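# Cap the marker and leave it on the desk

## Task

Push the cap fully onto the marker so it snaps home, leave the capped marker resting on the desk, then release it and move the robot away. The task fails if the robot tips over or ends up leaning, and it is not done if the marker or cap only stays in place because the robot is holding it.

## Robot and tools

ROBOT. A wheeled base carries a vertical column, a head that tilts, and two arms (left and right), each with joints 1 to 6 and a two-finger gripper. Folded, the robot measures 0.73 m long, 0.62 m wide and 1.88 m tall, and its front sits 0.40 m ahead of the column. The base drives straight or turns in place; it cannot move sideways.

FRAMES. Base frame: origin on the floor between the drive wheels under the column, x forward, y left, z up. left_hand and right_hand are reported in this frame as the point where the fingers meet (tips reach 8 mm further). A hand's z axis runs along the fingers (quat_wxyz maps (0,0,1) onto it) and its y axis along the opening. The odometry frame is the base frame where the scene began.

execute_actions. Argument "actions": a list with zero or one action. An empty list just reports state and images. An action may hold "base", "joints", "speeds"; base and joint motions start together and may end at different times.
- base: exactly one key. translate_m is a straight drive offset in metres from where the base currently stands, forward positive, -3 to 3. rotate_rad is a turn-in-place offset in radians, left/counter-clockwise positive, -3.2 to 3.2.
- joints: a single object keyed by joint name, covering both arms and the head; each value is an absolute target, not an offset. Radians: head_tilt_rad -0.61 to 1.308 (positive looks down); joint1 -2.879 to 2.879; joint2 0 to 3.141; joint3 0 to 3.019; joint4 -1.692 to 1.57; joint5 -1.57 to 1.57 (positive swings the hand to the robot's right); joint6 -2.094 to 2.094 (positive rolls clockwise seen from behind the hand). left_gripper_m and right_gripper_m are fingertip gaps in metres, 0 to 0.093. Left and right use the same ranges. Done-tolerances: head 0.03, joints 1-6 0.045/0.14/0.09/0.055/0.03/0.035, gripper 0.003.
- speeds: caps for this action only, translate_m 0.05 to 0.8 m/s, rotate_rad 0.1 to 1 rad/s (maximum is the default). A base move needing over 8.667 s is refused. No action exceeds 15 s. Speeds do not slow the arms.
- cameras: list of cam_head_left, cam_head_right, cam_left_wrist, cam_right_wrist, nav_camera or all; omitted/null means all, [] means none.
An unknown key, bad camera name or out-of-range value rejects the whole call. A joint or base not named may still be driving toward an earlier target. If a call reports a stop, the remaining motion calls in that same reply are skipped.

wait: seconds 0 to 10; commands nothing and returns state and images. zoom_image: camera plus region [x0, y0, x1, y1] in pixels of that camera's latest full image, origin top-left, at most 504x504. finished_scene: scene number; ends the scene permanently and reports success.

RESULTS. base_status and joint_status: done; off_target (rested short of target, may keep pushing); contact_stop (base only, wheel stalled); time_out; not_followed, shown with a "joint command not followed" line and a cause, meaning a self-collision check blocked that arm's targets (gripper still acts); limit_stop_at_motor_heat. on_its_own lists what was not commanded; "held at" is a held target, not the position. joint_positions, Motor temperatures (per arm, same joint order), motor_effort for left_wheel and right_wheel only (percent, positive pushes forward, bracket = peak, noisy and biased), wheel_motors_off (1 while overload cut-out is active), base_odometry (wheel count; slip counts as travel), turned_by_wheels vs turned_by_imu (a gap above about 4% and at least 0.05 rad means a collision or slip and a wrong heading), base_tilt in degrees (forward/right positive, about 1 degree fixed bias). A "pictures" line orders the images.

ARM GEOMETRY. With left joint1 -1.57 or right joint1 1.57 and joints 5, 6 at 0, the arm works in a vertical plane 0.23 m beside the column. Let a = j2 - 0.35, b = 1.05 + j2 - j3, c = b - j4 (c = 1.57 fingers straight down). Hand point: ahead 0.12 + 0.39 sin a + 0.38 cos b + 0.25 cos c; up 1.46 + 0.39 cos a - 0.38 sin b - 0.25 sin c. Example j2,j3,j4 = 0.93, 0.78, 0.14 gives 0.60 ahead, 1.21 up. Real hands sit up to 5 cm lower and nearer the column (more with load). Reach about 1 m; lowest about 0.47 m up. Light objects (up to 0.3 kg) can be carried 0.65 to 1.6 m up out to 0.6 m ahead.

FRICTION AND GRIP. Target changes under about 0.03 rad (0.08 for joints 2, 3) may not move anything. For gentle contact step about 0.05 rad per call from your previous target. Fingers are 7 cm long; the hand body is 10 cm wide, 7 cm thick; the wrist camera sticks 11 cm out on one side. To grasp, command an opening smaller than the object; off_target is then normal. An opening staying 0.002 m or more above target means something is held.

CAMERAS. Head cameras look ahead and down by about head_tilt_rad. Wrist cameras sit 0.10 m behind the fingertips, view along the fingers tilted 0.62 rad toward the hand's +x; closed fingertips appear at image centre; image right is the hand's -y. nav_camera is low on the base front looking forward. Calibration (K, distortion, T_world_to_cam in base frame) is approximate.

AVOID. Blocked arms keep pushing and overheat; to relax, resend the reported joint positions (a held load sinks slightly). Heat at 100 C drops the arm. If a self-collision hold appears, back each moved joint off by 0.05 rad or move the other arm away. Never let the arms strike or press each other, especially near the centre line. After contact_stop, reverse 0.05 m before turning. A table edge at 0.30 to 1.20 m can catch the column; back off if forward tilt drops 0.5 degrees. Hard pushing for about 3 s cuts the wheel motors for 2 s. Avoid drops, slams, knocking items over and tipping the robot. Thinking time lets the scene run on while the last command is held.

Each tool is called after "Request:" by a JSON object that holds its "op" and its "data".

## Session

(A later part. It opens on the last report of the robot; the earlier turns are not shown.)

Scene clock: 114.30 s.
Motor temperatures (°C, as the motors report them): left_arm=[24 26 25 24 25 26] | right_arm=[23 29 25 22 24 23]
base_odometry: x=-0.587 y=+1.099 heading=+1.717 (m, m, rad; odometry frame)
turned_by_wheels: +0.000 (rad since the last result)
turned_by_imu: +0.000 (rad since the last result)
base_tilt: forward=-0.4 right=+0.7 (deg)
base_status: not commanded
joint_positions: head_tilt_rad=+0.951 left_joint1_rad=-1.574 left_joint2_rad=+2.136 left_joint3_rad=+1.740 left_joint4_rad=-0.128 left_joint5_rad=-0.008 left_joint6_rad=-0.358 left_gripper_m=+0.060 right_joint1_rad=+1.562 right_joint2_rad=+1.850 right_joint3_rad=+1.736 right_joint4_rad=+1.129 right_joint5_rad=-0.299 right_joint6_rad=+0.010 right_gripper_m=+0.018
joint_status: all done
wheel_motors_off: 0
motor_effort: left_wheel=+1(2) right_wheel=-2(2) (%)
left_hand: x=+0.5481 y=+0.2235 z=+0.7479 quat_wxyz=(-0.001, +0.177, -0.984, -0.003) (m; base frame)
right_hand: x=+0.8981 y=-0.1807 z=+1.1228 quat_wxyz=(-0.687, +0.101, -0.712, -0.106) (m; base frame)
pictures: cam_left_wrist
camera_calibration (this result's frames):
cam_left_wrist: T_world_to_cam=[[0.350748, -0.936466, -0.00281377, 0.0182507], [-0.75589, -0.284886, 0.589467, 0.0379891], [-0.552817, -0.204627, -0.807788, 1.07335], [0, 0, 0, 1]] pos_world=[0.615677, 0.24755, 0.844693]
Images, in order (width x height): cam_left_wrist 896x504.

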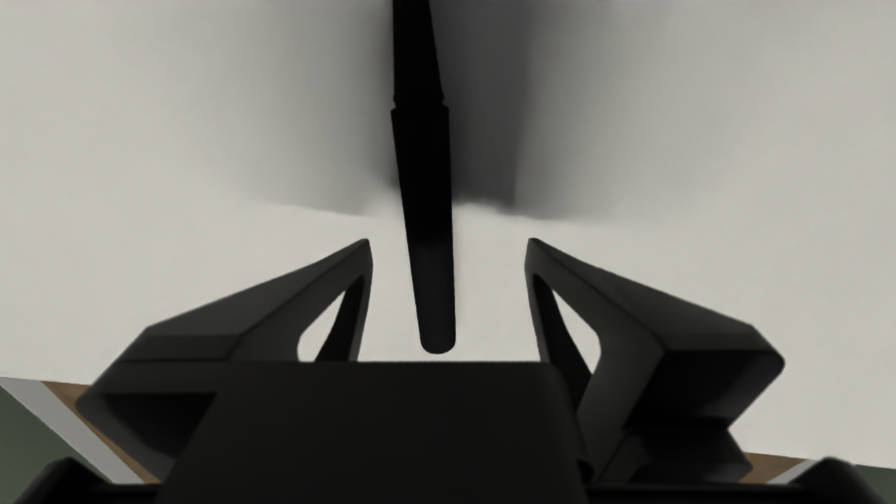

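Request:
{"op": "execute_actions", "data": {"actions": [{"joints":{"left_joint2_rad":2.205,"left_joint3_rad":1.77,"left_joint6_rad":-0.42}}], "cameras": ["cam_left_wrist"]}}

Request:
{"op": "execute_actions", "data": {"actions": [{"joints":{"left_gripper_m":0.003}}], "cameras": ["cam_left_wrist"]}}

Scene clock: 118.90 s.
Motor temperatures (°C, as the motors report them): left_arm=[24 26 25 24 25 26] | right_arm=[23 30 25 22 24 23]
base_odometry: x=-0.587 y=+1.099 heading=+1.718 (m, m, rad; odometry frame)
turned_by_wheels: +0.000 (rad since the last result)
turned_by_imu: +0.001 (rad since the last result)
base_tilt: forward=-0.4 right=+0.7 (deg)
base_status: not commanded
joint_positions: head_tilt_rad=+0.951 left_joint1_rad=-1.573 left_joint2_rad=+2.186 left_joint3_rad=+1.772 left_joint4_rad=-0.126 left_joint5_rad=-0.007 left_joint6_rad=-0.410 left_gripper_m=+0.060 right_joint1_rad=+1.562 right_joint2_rad=+1.850 right_joint3_rad=+1.736 right_joint4_rad=+1.129 right_joint5_rad=-0.299 right_joint6_rad=+0.010 right_gripper_m=+0.018
joint_status: all done
wheel_motors_off: 0
motor_effort: left_wheel=+2(2) right_wheel=-2(3) (%)
left_hand: x=+0.5325 y=+0.2236 z=+0.7283 quat_wxyz=(+0.007, +0.203, -0.979, -0.004) (m; base frame)
right_hand: x=+0.8981 y=-0.1807 z=+1.1228 quat_wxyz=(-0.687, +0.101, -0.712, -0.106) (m; base frame)
pictures: cam_left_wrist
camera_calibration (this result's frames):
cam_left_wrist: T_world_to_cam=[[0.398898, -0.916957, -0.00836406, -0.00220644], [-0.73069, -0.323352, 0.601278, 0.0243781], [-0.554051, -0.233737, -0.798996, 1.0497], [0, 0, 0, 1]] pos_world=[0.600278, 0.251213, 0.824026]
Images, in order (width x height): cam_left_wrist 896x504.

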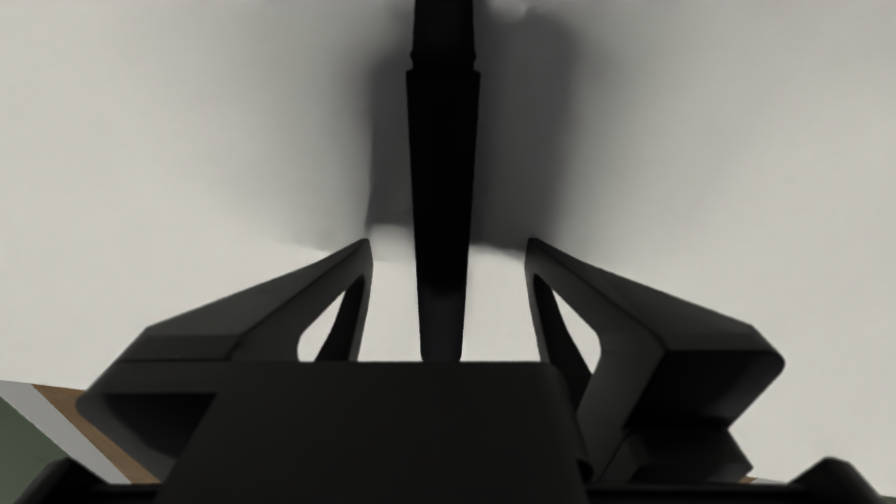

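Scene clock: 119.53 s.
Motor temperatures (°C, as the motors report them): left_arm=[24 26 25 24 25 26] | right_arm=[23 30 25 22 24 23]
base_odometry: x=-0.587 y=+1.099 heading=+1.718 (m, m, rad; odometry frame)
turned_by_wheels: +0.000 (rad since the last result)
turned_by_imu: +0.000 (rad since the last result)
base_tilt: forward=-0.3 right=+0.6 (deg)
base_status: not commanded
joint_positions: head_tilt_rad=+0.951 left_joint1_rad=-1.573 left_joint2_rad=+2.186 left_joint3_rad=+1.772 left_joint4_rad=-0.126 left_joint5_rad=-0.007 left_joint6_rad=-0.410 left_gripper_m=+0.018 right_joint1_rad=+1.562 right_joint2_rad=+1.850 right_joint3_rad=+1.736 right_joint4_rad=+1.129 right_joint5_rad=-0.299 right_joint6_rad=+0.010 right_gripper_m=+0.018
joint_status: left_gripper_m off_target (ended at +0.018, target +0.003)
wheel_motors_off: 0
motor_effort: left_wheel=+2(2) right_wheel=-2(2) (%)
left_hand: x=+0.5325 y=+0.2236 z=+0.7283 quat_wxyz=(+0.007, +0.203, -0.979, -0.004) (m; base frame)
right_hand: x=+0.8981 y=-0.1807 z=+1.1228 quat_wxyz=(-0.687, +0.101, -0.712, -0.106) (m; base frame)
pictures: cam_left_wrist
camera_calibration (this result's frames):
cam_left_wrist: T_world_to_cam=[[0.399248, -0.916805, -0.00836888, -0.00242321], [-0.730568, -0.323635, 0.601275, 0.0243786], [-0.55396, -0.233944, -0.798999, 1.0497], [0, 0, 0, 1]] pos_world=[0.600267, 0.251238, 0.824027]
Images, in order (width x height): cam_left_wrist 896x504.

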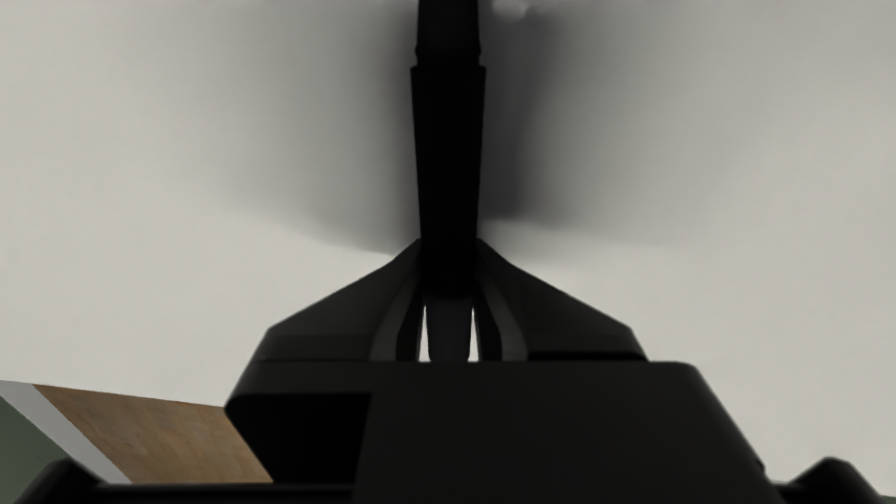

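Request:
{"op": "execute_actions", "data": {"actions": [{"joints":{"left_joint2_rad":1.93,"left_joint3_rad":1.70,"left_joint4_rad":0.25,"left_joint6_rad":0.0,"right_joint2_rad":1.9,"right_joint3_rad":2.01,"right_joint4_rad":-0.09,"right_joint5_rad":-1.0,"head_tilt_rad":0.75}}], "cameras": []}}

Request:
{"op": "execute_actions", "data": {"actions": [{"joints":{"left_joint1_rad":-1.71,"left_joint5_rad":1.0,"left_joint6_rad":0.02,"right_joint1_rad":1.62}}], "cameras": ["cam_head_left","cam_left_wrist","cam_right_wrist"]}}

Scene clock: 137.60 s.
Motor temperatures (°C, as the motors report them): left_arm=[24 27 25 24 25 26] | right_arm=[23 30 26 22 24 23]
base_odometry: x=-0.587 y=+1.099 heading=+1.718 (m, m, rad; odometry frame)
turned_by_wheels: +0.000 (rad since the last result)
turned_by_imu: +0.001 (rad since the last result)
base_tilt: forward=-0.2 right=+0.6 (deg)
base_status: not commanded
joint_positions: head_tilt_rad=+0.766 left_joint1_rad=-1.573 left_joint2_rad=+1.921 left_joint3_rad=+1.695 left_joint4_rad=+0.249 left_joint5_rad=-0.007 left_joint6_rad=-0.012 left_gripper_m=+0.018 right_joint1_rad=+1.562 right_joint2_rad=+1.892 right_joint3_rad=+1.990 right_joint4_rad=-0.079 right_joint5_rad=-0.998 right_joint6_rad=+0.010 right_gripper_m=+0.018
joint_status: all done
wheel_motors_off: 0
motor_effort: left_wheel=+3(3) right_wheel=-2(2) (%)
left_hand: x=+0.7485 y=+0.2237 z=+0.8793 quat_wxyz=(-0.270, +0.007, -0.963, -0.001) (m; base frame)
right_hand: x=+0.8177 y=-0.0875 z=+1.0109 quat_wxyz=(-0.233, +0.123, -0.849, -0.459) (m; base frame)
pictures: none
No camera images: the call's "cameras" was empty. Leave "cameras" out to get every camera's image.

Scene clock: 139.03 s.
Motor temperatures (°C, as the motors report them): left_arm=[24 27 26 24 25 26] | right_arm=[23 31 26 22 24 23]
base_odometry: x=-0.587 y=+1.099 heading=+1.718 (m, m, rad; odometry frame)
turned_by_wheels: +0.000 (rad since the last result)
turned_by_imu: +0.000 (rad since the last result)
base_tilt: forward=-0.3 right=+0.7 (deg)
base_status: not commanded
joint_positions: head_tilt_rad=+0.766 left_joint1_rad=-1.718 left_joint2_rad=+1.921 left_joint3_rad=+1.695 left_joint4_rad=+0.249 left_joint5_rad=+0.997 left_joint6_rad=+0.008 left_gripper_m=+0.018 right_joint1_rad=+1.628 right_joint2_rad=+1.892 right_joint3_rad=+1.990 right_joint4_rad=-0.079 right_joint5_rad=-0.999 right_joint6_rad=+0.010 right_gripper_m=+0.018
joint_status: all done
wheel_motors_off: 0
motor_effort: left_wheel=+3(3) right_wheel=-2(2) (%)
left_hand: x=+0.6930 y=-0.0290 z=+0.9719 quat_wxyz=(-0.230, -0.148, -0.809, +0.521) (m; base frame)
right_hand: x=+0.8123 y=-0.0379 z=+1.0202 quat_wxyz=(-0.229, +0.130, -0.833, -0.487) (m; base frame)
pictures: cam_head_left, cam_left_wrist, cam_right_wrist
camera_calibration (this result's frames):
cam_head_left: T_world_to_cam=[[-0.0610063, -0.996628, 0.0548631, -0.0338385], [-0.750515, 0.00956574, -0.660784, 1.05743], [0.658031, -0.0814876, -0.748569, 1.03979], [0, 0, 0, 1]] pos_world=[0.107338, 0.0408903, 1.47894]
cam_left_wrist: T_world_to_cam=[[-0.477871, -0.411293, 0.776194, -0.436095], [-0.81457, 0.538228, -0.216299, 0.791256], [-0.328808, -0.735628, -0.592231, 0.902601], [0, 0, 0, 1]] pos_world=[0.732919, 0.0587387, 1.04419]
cam_right_wrist: T_world_to_cam=[[0.443863, -0.48979, -0.750394, 0.386184], [-0.842993, -0.512216, -0.164308, 0.839257], [-0.303887, 0.705507, -0.640244, 1.05024], [0, 0, 0, 1]] pos_world=[0.85523, -0.121922, 1.1001]
Images, in order (width x height): cam_head_left 896x504, cam_left_wrist 896x504, cam_right_wrist 896x504.

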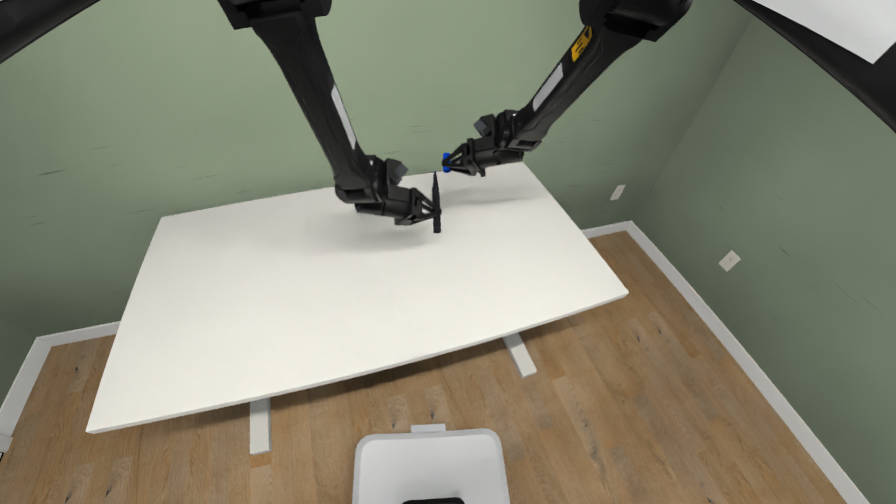

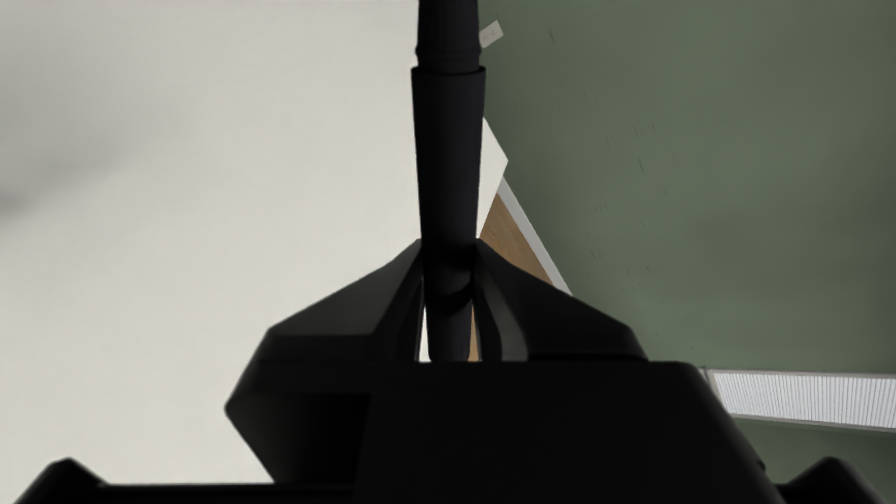

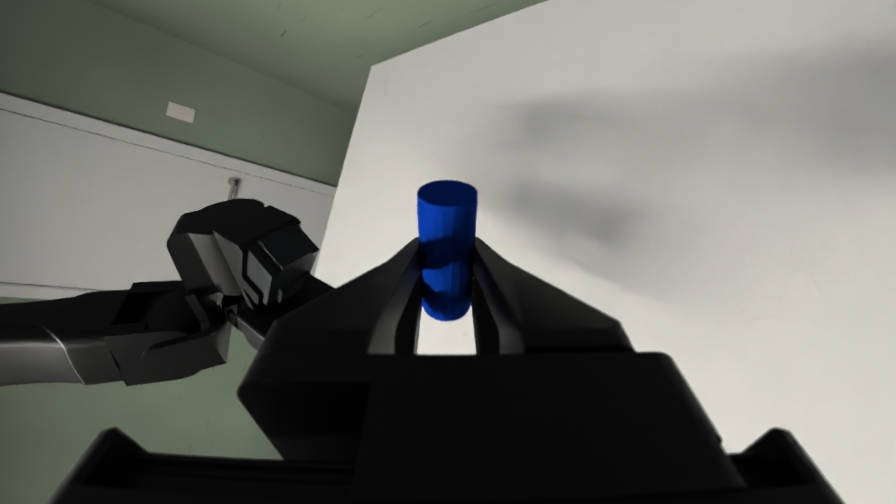

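Request:
{"op": "execute_actions", "data": {"actions": [{"joints":{"right_joint1_rad":1.65,"right_joint2_rad":1.83,"right_joint3_rad":1.92,"right_joint4_rad":-0.06}}], "cameras": ["cam_head_left","cam_head_right","cam_right_wrist"]}}

Request:
{"op": "zoom_image", "data": {"camera": "cam_head_left", "region": [380,130,500,250]}}

Request:
{"op": "zoom_image", "data": {"camera": "cam_head_right", "region": [350,130,470,250]}}

Scene clock: 150.93 s.
Motor temperatures (°C, as the motors report them): left_arm=[24 28 26 24 25 26] | right_arm=[23 31 26 22 24 23]
base_odometry: x=-0.587 y=+1.099 heading=+1.718 (m, m, rad; odometry frame)
turned_by_wheels: +0.000 (rad since the last result)
turned_by_imu: +0.001 (rad since the last result)
base_tilt: forward=-0.4 right=+0.6 (deg)
base_status: not commanded
joint_positions: head_tilt_rad=+0.766 left_joint1_rad=-1.718 left_joint2_rad=+1.921 left_joint3_rad=+1.695 left_joint4_rad=+0.249 left_joint5_rad=+0.997 left_joint6_rad=+0.008 left_gripper_m=+0.018 right_joint1_rad=+1.644 right_joint2_rad=+1.851 right_joint3_rad=+1.921 right_joint4_rad=-0.073 right_joint5_rad=-0.999 right_joint6_rad=+0.010 right_gripper_m=+0.018
joint_status: all done
wheel_motors_off: 0
motor_effort: left_wheel=+3(3) right_wheel=-2(2) (%)
left_hand: x=+0.6930 y=-0.0290 z=+0.9719 quat_wxyz=(-0.230, -0.148, -0.809, +0.521) (m; base frame)
right_hand: x=+0.7985 y=-0.0273 z=+1.0309 quat_wxyz=(-0.219, +0.127, -0.831, -0.494) (m; base frame)
pictures: cam_head_left, cam_head_right, cam_right_wrist
camera_calibration (this result's frames):
cam_head_left: T_world_to_cam=[[-0.0610077, -0.996628, 0.0548616, -0.0338361], [-0.750499, 0.00956574, -0.660803, 1.05746], [0.65805, -0.0814876, -0.748552, 1.03976], [0, 0, 0, 1]] pos_world=[0.107339, 0.0408903, 1.47894]
cam_head_right: T_world_to_cam=[[-0.0883607, -0.992745, 0.0815502, -0.139016], [-0.746862, 0.0118587, -0.664874, 1.05973], [0.659083, -0.119655, -0.742491, 1.03085], [0, 0, 0, 1]] pos_world=[0.0997713, -0.0272277, 1.48132]
cam_right_wrist: T_world_to_cam=[[0.43206, -0.476095, -0.765936, 0.431368], [-0.841726, -0.517782, -0.152967, 0.821997], [-0.323761, 0.710799, -0.624455, 1.04513], [0, 0, 0, 1]] pos_world=[0.843892, -0.111891, 1.10878]
Images, in order (width x height): cam_head_left 896x504, cam_head_right 896x504, cam_right_wrist 896x504.

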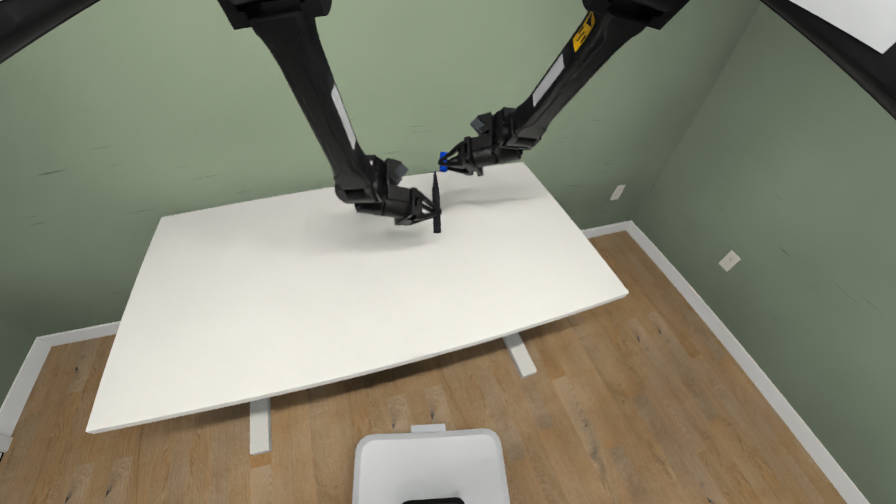

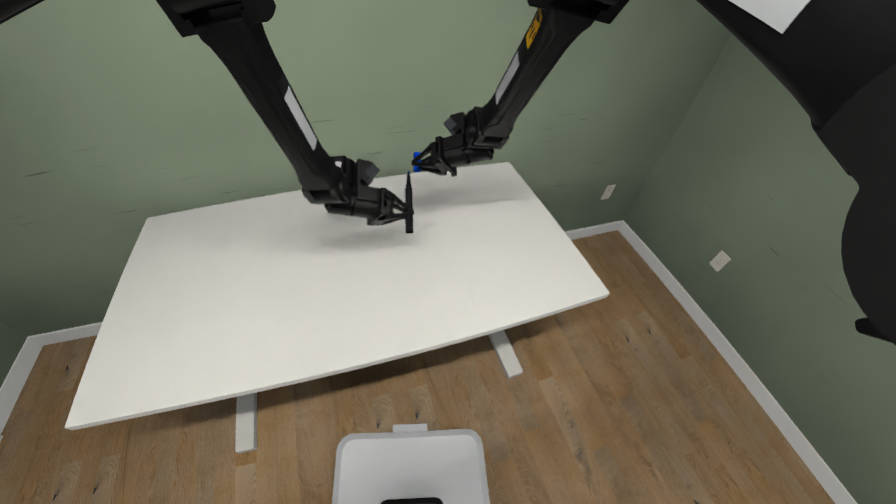

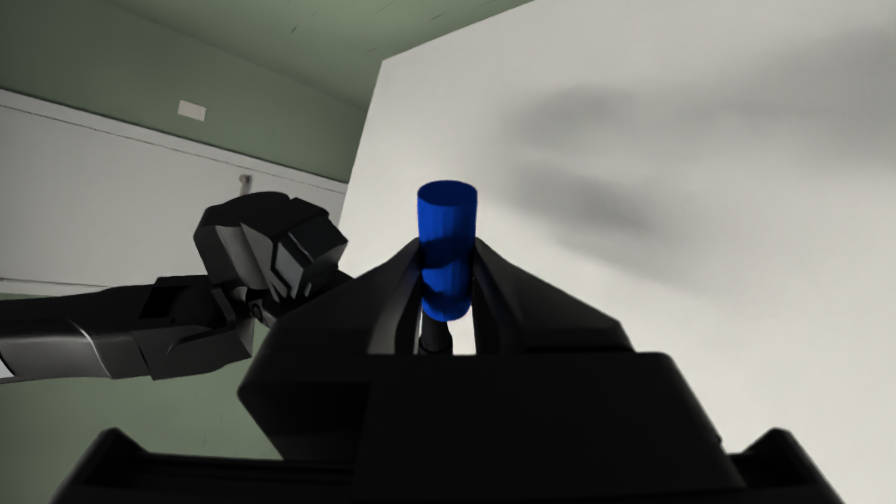

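Region (380, 130, 500, 250) of cam_head_left's 896x504 image, scaled by 4.200, with more detail than that image has.

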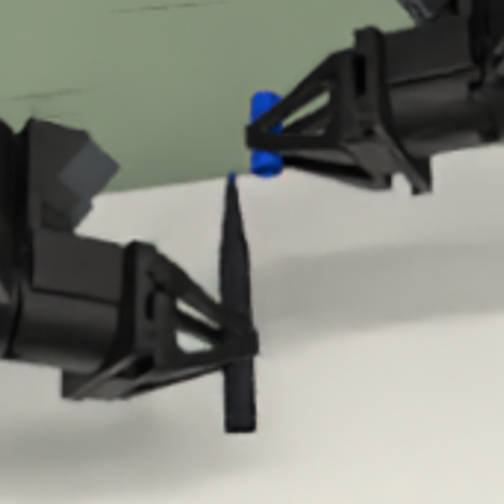

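Region (350, 130, 470, 250) of cam_head_right's 896x504 image, scaled by 4.200, with more detail than that image has.

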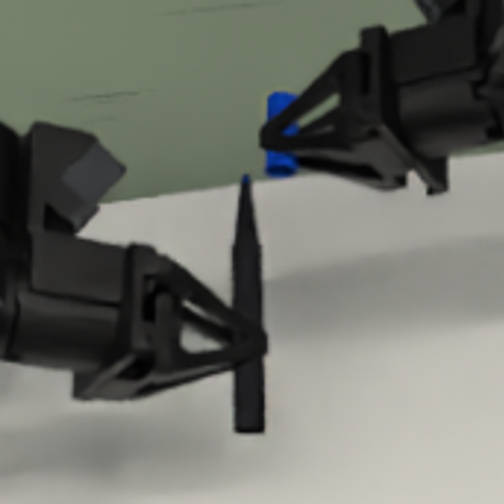

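Request:
{"op": "execute_actions", "data": {"actions": [{"joints":{"right_joint3_rad":1.96}}], "cameras": []}}

Request:
{"op": "execute_actions", "data": {"actions": [{"joints":{"right_joint1_rad":1.675}}], "cameras": ["cam_head_left","cam_right_wrist"]}}

Request:
{"op": "zoom_image", "data": {"camera": "cam_head_left", "region": [380,130,500,250]}}

Scene clock: 159.87 s.
Motor temperatures (°C, as the motors report them): left_arm=[24 28 26 24 25 26] | right_arm=[23 32 26 22 24 23]
base_odometry: x=-0.587 y=+1.099 heading=+1.718 (m, m, rad; odometry frame)
turned_by_wheels: +0.000 (rad since the last result)
turned_by_imu: +0.001 (rad since the last result)
base_tilt: forward=-0.4 right=+0.6 (deg)
base_status: not commanded
joint_positions: head_tilt_rad=+0.766 left_joint1_rad=-1.718 left_joint2_rad=+1.921 left_joint3_rad=+1.695 left_joint4_rad=+0.249 left_joint5_rad=+0.997 left_joint6_rad=+0.008 left_gripper_m=+0.018 right_joint1_rad=+1.644 right_joint2_rad=+1.851 right_joint3_rad=+1.922 right_joint4_rad=-0.073 right_joint5_rad=-0.999 right_joint6_rad=+0.010 right_gripper_m=+0.018
joint_status: all done
wheel_motors_off: 0
motor_effort: left_wheel=+3(3) right_wheel=-2(2) (%)
left_hand: x=+0.6930 y=-0.0290 z=+0.9719 quat_wxyz=(-0.230, -0.148, -0.809, +0.521) (m; base frame)
right_hand: x=+0.7987 y=-0.0273 z=+1.0310 quat_wxyz=(-0.219, +0.128, -0.831, -0.494) (m; base frame)
pictures: none
No camera images: the call's "cameras" was empty. Leave "cameras" out to get every camera's image.

Scene clock: 160.57 s.
Motor temperatures (°C, as the motors report them): left_arm=[24 28 26 24 25 26] | right_arm=[23 32 26 22 24 23]
base_odometry: x=-0.587 y=+1.099 heading=+1.718 (m, m, rad; odometry frame)
turned_by_wheels: +0.000 (rad since the last result)
turned_by_imu: +0.000 (rad since the last result)
base_tilt: forward=-0.3 right=+0.7 (deg)
base_status: not commanded
joint_positions: head_tilt_rad=+0.766 left_joint1_rad=-1.718 left_joint2_rad=+1.921 left_joint3_rad=+1.695 left_joint4_rad=+0.249 left_joint5_rad=+0.997 left_joint6_rad=+0.008 left_gripper_m=+0.018 right_joint1_rad=+1.672 right_joint2_rad=+1.851 right_joint3_rad=+1.922 right_joint4_rad=-0.073 right_joint5_rad=-0.999 right_joint6_rad=+0.010 right_gripper_m=+0.018
joint_status: all done
wheel_motors_off: 0
motor_effort: left_wheel=+3(3) right_wheel=-2(2) (%)
left_hand: x=+0.6930 y=-0.0290 z=+0.9719 quat_wxyz=(-0.230, -0.148, -0.809, +0.521) (m; base frame)
right_hand: x=+0.7958 y=-0.0068 z=+1.0361 quat_wxyz=(-0.217, +0.131, -0.824, -0.506) (m; base frame)
pictures: cam_head_left, cam_right_wrist
camera_calibration (this result's frames):
cam_head_left: T_world_to_cam=[[-0.0610081, -0.996628, 0.0548611, -0.0338354], [-0.750494, 0.00956574, -0.660808, 1.05746], [0.658056, -0.0814876, -0.748547, 1.03975], [0, 0, 0, 1]] pos_world=[0.10734, 0.0408903, 1.47894]
cam_right_wrist: T_world_to_cam=[[0.438884, -0.451085, -0.777112, 0.452601], [-0.834316, -0.525684, -0.16605, 0.838666], [-0.333613, 0.721234, -0.607062, 1.02283], [0, 0, 0, 1]] pos_world=[0.842305, -0.0926673, 1.11191]
Images, in order (width x height): cam_head_left 896x504, cam_right_wrist 896x504.

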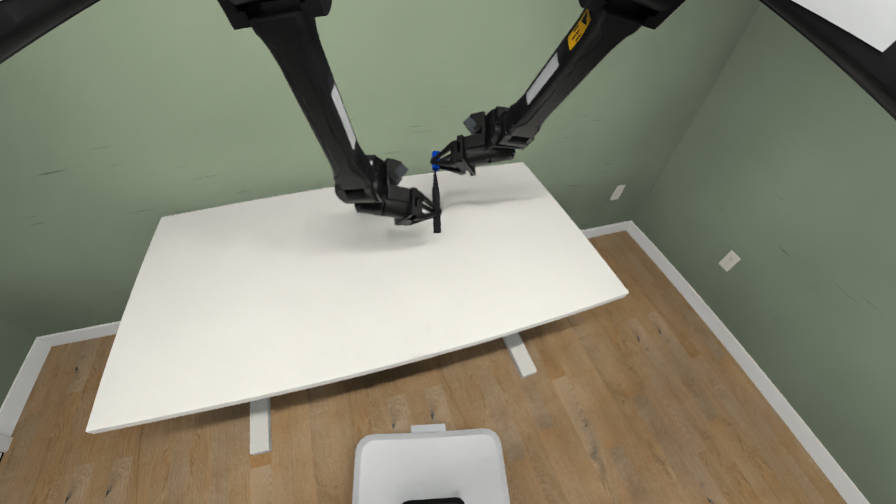

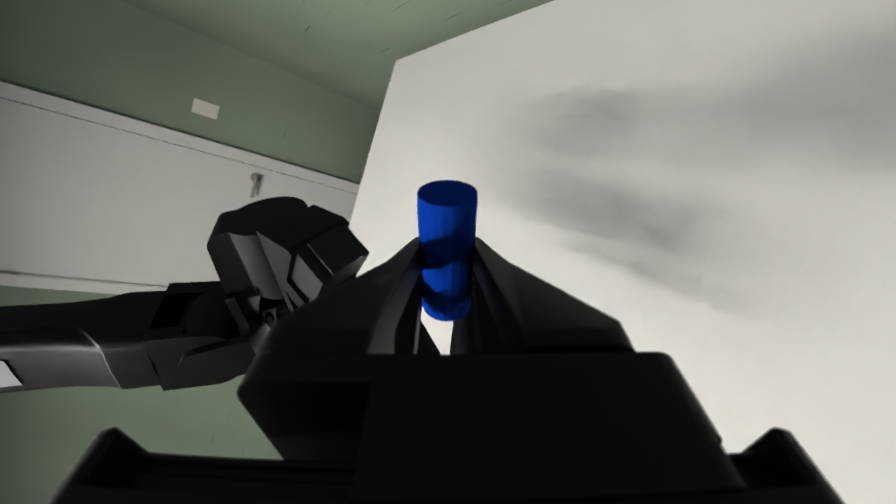

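Region (380, 130, 500, 250) of cam_head_left's 896x504 image, scaled by 4.200, with more detail than that image has.

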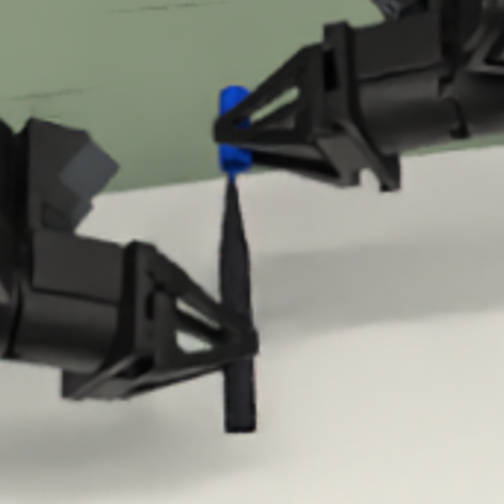

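Request:
{"op": "zoom_image", "data": {"camera": "cam_right_wrist", "region": [400,280,500,370]}}

Region (400, 280, 500, 370) of cam_right_wrist's 896x504 image, scaled by 5.040, with more detail than that image has; it fills the top 454 rows of this view, and the rest is white.

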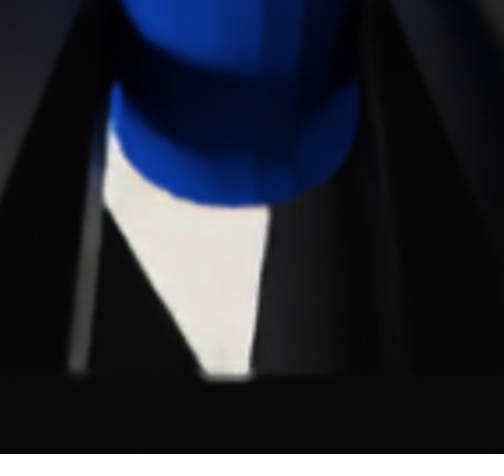

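Request:
{"op": "execute_actions", "data": {"actions": [{"joints":{"right_joint5_rad":-0.95,"right_joint1_rad":1.685}}], "cameras": ["cam_head_left","cam_right_wrist"]}}

Request:
{"op": "zoom_image", "data": {"camera": "cam_head_left", "region": [400,140,470,210]}}

Request:
{"op": "zoom_image", "data": {"camera": "cam_right_wrist", "region": [400,280,500,370]}}

Scene clock: 181.33 s.
Motor temperatures (°C, as the motors report them): left_arm=[24 29 26 24 25 26] | right_arm=[23 33 27 22 25 23]
base_odometry: x=-0.587 y=+1.099 heading=+1.718 (m, m, rad; odometry frame)
turned_by_wheels: +0.000 (rad since the last result)
turned_by_imu: +0.001 (rad since the last result)
base_tilt: forward=-0.5 right=+0.7 (deg)
base_status: not commanded
joint_positions: head_tilt_rad=+0.766 left_joint1_rad=-1.718 left_joint2_rad=+1.921 left_joint3_rad=+1.695 left_joint4_rad=+0.249 left_joint5_rad=+0.997 left_joint6_rad=+0.008 left_gripper_m=+0.018 right_joint1_rad=+1.674 right_joint2_rad=+1.851 right_joint3_rad=+1.922 right_joint4_rad=-0.073 right_joint5_rad=-0.952 right_joint6_rad=+0.010 right_gripper_m=+0.018
joint_status: all done
wheel_motors_off: 0
motor_effort: left_wheel=+3(3) right_wheel=-2(2) (%)
left_hand: x=+0.6930 y=-0.0290 z=+0.9719 quat_wxyz=(-0.230, -0.148, -0.809, +0.521) (m; base frame)
right_hand: x=+0.7991 y=-0.0093 z=+1.0303 quat_wxyz=(-0.220, +0.126, -0.836, -0.487) (m; base frame)
pictures: cam_head_left, cam_right_wrist
camera_calibration (this result's frames):
cam_head_left: T_world_to_cam=[[-0.0610082, -0.996628, 0.054861, -0.0338351], [-0.750492, 0.00956574, -0.66081, 1.05747], [0.658057, -0.0814876, -0.748545, 1.03975], [0, 0, 0, 1]] pos_world=[0.10734, 0.0408903, 1.47894]
cam_right_wrist: T_world_to_cam=[[0.428332, -0.490788, -0.758722, 0.434647], [-0.845958, -0.512934, -0.145784, 0.827743], [-0.317625, 0.704291, -0.634893, 1.03792], [0, 0, 0, 1]] pos_world=[0.843733, -0.0931028, 1.10942]
Images, in order (width x height): cam_head_left 896x504, cam_right_wrist 896x504.

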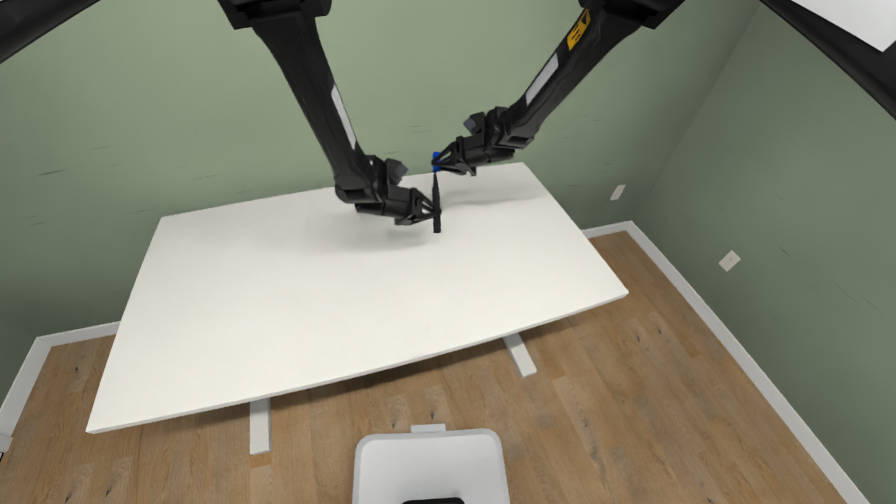

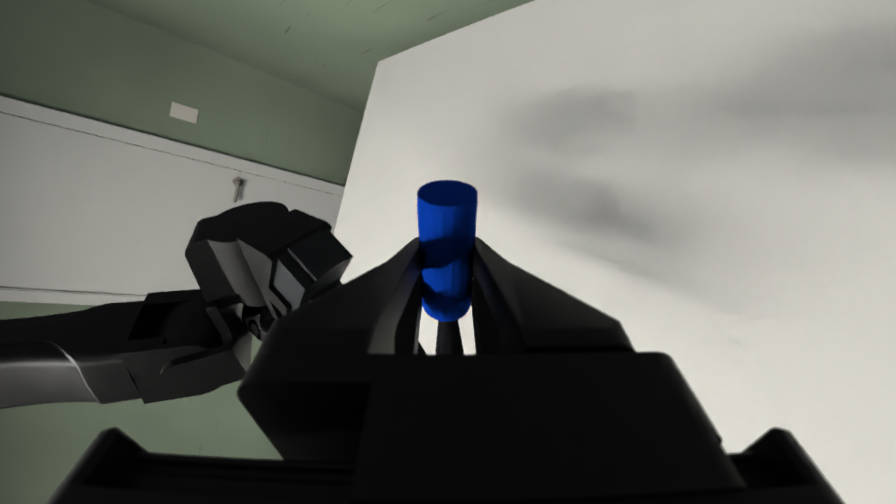

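Region (400, 140, 470, 210) of cam_head_left's 896x504 image, scaled by 7.200, with more detail than that image has.

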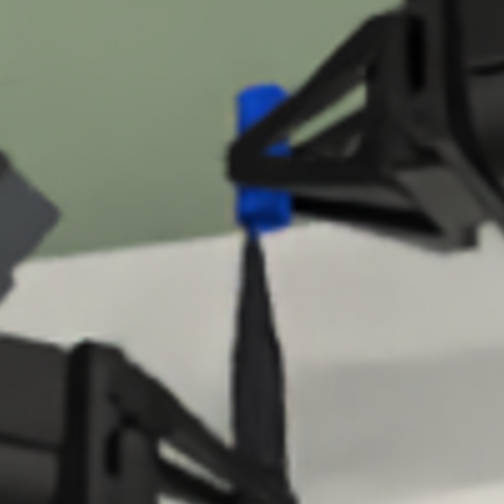

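Region (400, 280, 500, 370) of cam_right_wrist's 896x504 image, scaled by 5.040, with more detail than that image has; it fills the top 454 rows of this view, and the rest is white.

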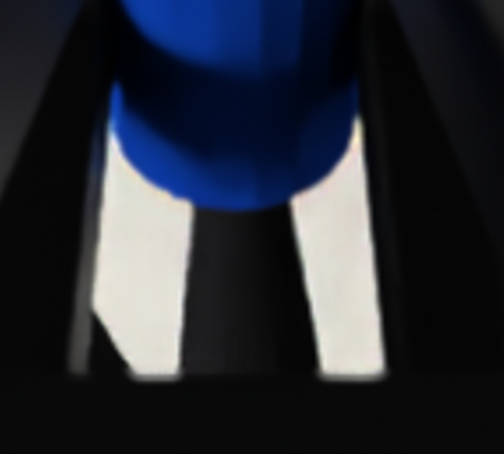

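Request:
{"op": "execute_actions", "data": {"actions": [{"joints":{"right_joint3_rad":1.87,"right_joint4_rad":-0.01,"right_joint1_rad":1.692}}], "cameras": ["cam_head_left","cam_right_wrist"]}}

Request:
{"op": "zoom_image", "data": {"camera": "cam_head_left", "region": [400,140,470,210]}}

Scene clock: 187.70 s.
Motor temperatures (°C, as the motors report them): left_arm=[24 29 26 24 25 26] | right_arm=[23 33 27 22 25 23]
base_odometry: x=-0.587 y=+1.099 heading=+1.718 (m, m, rad; odometry frame)
turned_by_wheels: +0.000 (rad since the last result)
turned_by_imu: +0.001 (rad since the last result)
base_tilt: forward=-0.4 right=+0.8 (deg)
base_status: not commanded
joint_positions: head_tilt_rad=+0.766 left_joint1_rad=-1.718 left_joint2_rad=+1.921 left_joint3_rad=+1.695 left_joint4_rad=+0.249 left_joint5_rad=+0.999 left_joint6_rad=+0.013 left_gripper_m=+0.018 right_joint1_rad=+1.682 right_joint2_rad=+1.841 right_joint3_rad=+1.875 right_joint4_rad=-0.025 right_joint5_rad=-0.948 right_joint6_rad=+0.010 right_gripper_m=+0.018
joint_status: all done
wheel_motors_off: 0
motor_effort: left_wheel=+3(3) right_wheel=-2(2) (%)
left_hand: x=+0.6924 y=-0.0292 z=+0.9721 quat_wxyz=(-0.231, -0.150, -0.808, +0.521) (m; base frame)
right_hand: x=+0.7883 y=-0.0040 z=+1.0288 quat_wxyz=(-0.225, +0.129, -0.833, -0.489) (m; base frame)
pictures: cam_head_left, cam_right_wrist
camera_calibration (this result's frames):
cam_head_left: T_world_to_cam=[[-0.0610088, -0.996628, 0.0548603, -0.033834], [-0.750485, 0.00956574, -0.660819, 1.05748], [0.658066, -0.0814876, -0.748538, 1.03974], [0, 0, 0, 1]] pos_world=[0.107341, 0.0408903, 1.47894]
cam_right_wrist: T_world_to_cam=[[0.437813, -0.48679, -0.75588, 0.430276], [-0.843566, -0.513233, -0.158078, 0.831784], [-0.310992, 0.706843, -0.63534, 1.02504], [0, 0, 0, 1]] pos_world=[0.832063, -0.0881894, 1.10797]
Images, in order (width x height): cam_head_left 896x504, cam_right_wrist 896x504.

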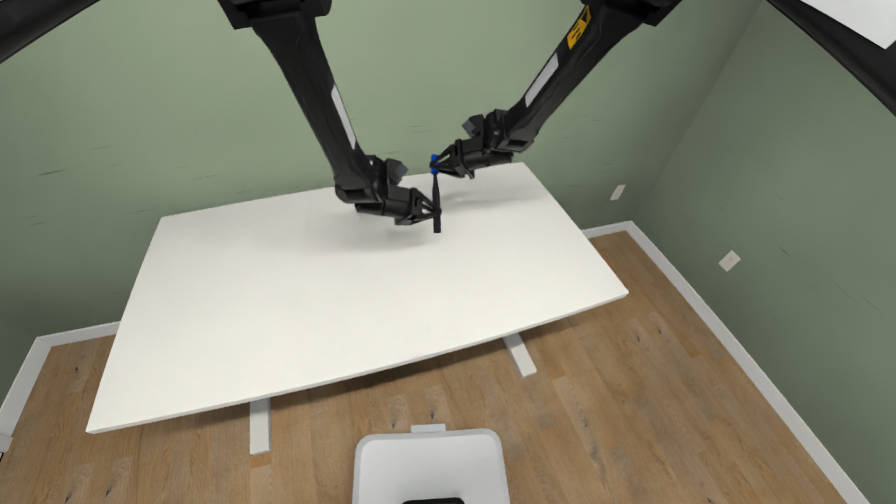

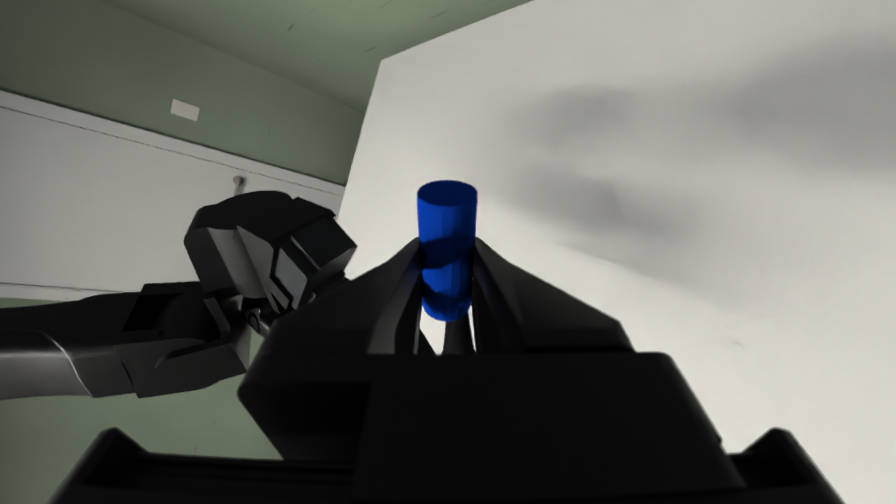

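Region (400, 140, 470, 210) of cam_head_left's 896x504 image, scaled by 7.200, with more detail than that image has.

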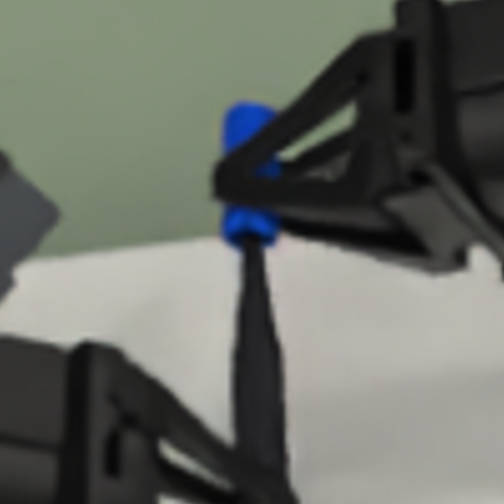

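Request:
{"op": "execute_actions", "data": {"actions": [{"joints":{"right_joint2_rad":1.86,"right_joint3_rad":1.84,"right_joint4_rad":0.035,"right_joint1_rad":1.675,"right_joint5_rad":-0.93}}], "cameras": ["cam_head_left","cam_right_wrist","cam_left_wrist"]}}

Request:
{"op": "zoom_image", "data": {"camera": "cam_head_left", "region": [390,140,480,240]}}

Scene clock: 192.90 s.
Motor temperatures (°C, as the motors report them): left_arm=[24 29 26 24 25 26] | right_arm=[23 33 27 22 25 23]
base_odometry: x=-0.587 y=+1.099 heading=+1.718 (m, m, rad; odometry frame)
turned_by_wheels: +0.000 (rad since the last result)
turned_by_imu: +0.001 (rad since the last result)
base_tilt: forward=-0.4 right=+0.7 (deg)
base_status: not commanded
joint_positions: head_tilt_rad=+0.766 left_joint1_rad=-1.718 left_joint2_rad=+1.921 left_joint3_rad=+1.695 left_joint4_rad=+0.249 left_joint5_rad=+0.999 left_joint6_rad=+0.013 left_gripper_m=+0.018 right_joint1_rad=+1.682 right_joint2_rad=+1.846 right_joint3_rad=+1.842 right_joint4_rad=+0.015 right_joint5_rad=-0.932 right_joint6_rad=+0.010 right_gripper_m=+0.018
joint_status: all done
wheel_motors_off: 0
motor_effort: left_wheel=+3(3) right_wheel=-2(2) (%)
left_hand: x=+0.6924 y=-0.0292 z=+0.9721 quat_wxyz=(-0.231, -0.150, -0.808, +0.521) (m; base frame)
right_hand: x=+0.7776 y=-0.0052 z=+1.0176 quat_wxyz=(-0.227, +0.127, -0.837, -0.482) (m; base frame)
pictures: cam_head_left, cam_left_wrist, cam_right_wrist
camera_calibration (this result's frames):
cam_head_left: T_world_to_cam=[[-0.0610093, -0.996628, 0.0548598, -0.0338332], [-0.750479, 0.00956574, -0.660825, 1.05749], [0.658072, -0.0814876, -0.748532, 1.03973], [0, 0, 0, 1]] pos_world=[0.107341, 0.0408903, 1.47894]
cam_left_wrist: T_world_to_cam=[[-0.481712, -0.409201, 0.774924, -0.432597], [-0.812264, 0.540384, -0.219572, 0.792553], [-0.328908, -0.735214, -0.592689, 0.902918], [0, 0, 0, 1]] pos_world=[0.732352, 0.0585355, 1.0444]
cam_right_wrist: T_world_to_cam=[[0.435274, -0.501053, -0.747986, 0.419764], [-0.847594, -0.508158, -0.15284, 0.818246], [-0.303515, 0.700515, -0.645877, 1.02032], [0, 0, 0, 1]] pos_world=[0.820511, -0.0886285, 1.09804]
Images, in order (width x height): cam_head_left 896x504, cam_left_wrist 896x504, cam_right_wrist 896x504.

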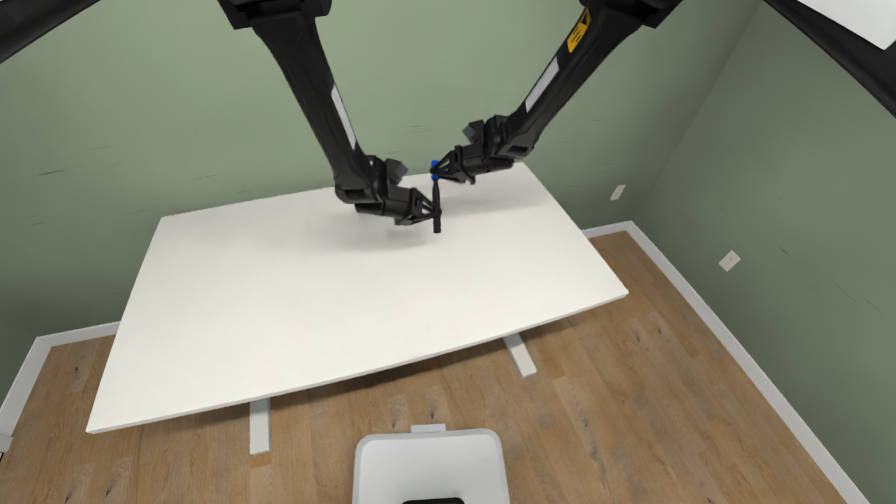

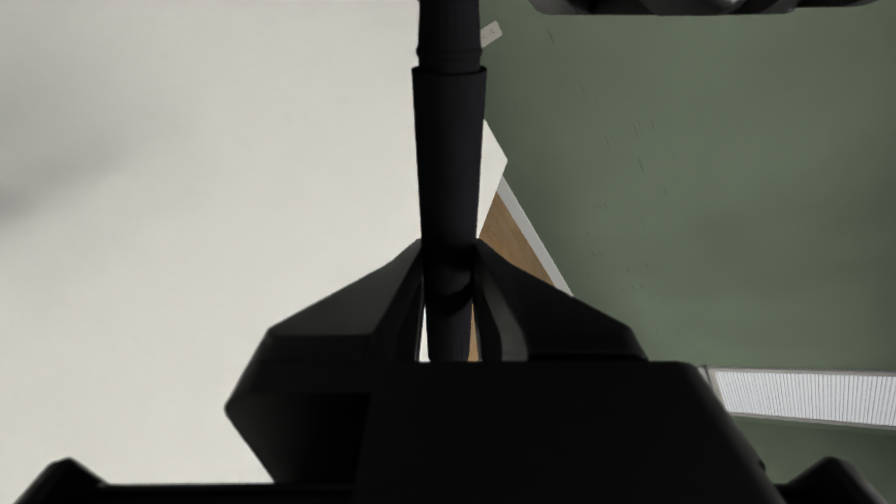

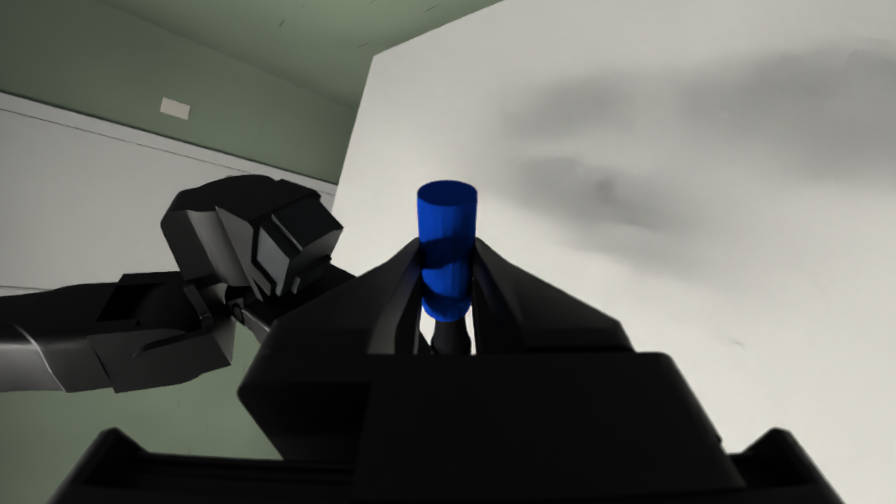

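Region (390, 140, 480, 240) of cam_head_left's 896x504 image, scaled by 5.040, with more detail than that image has; it fills the left 454 columns of this view, and the rest is white.

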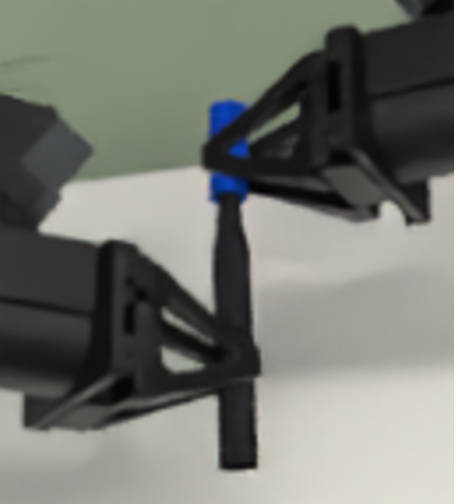

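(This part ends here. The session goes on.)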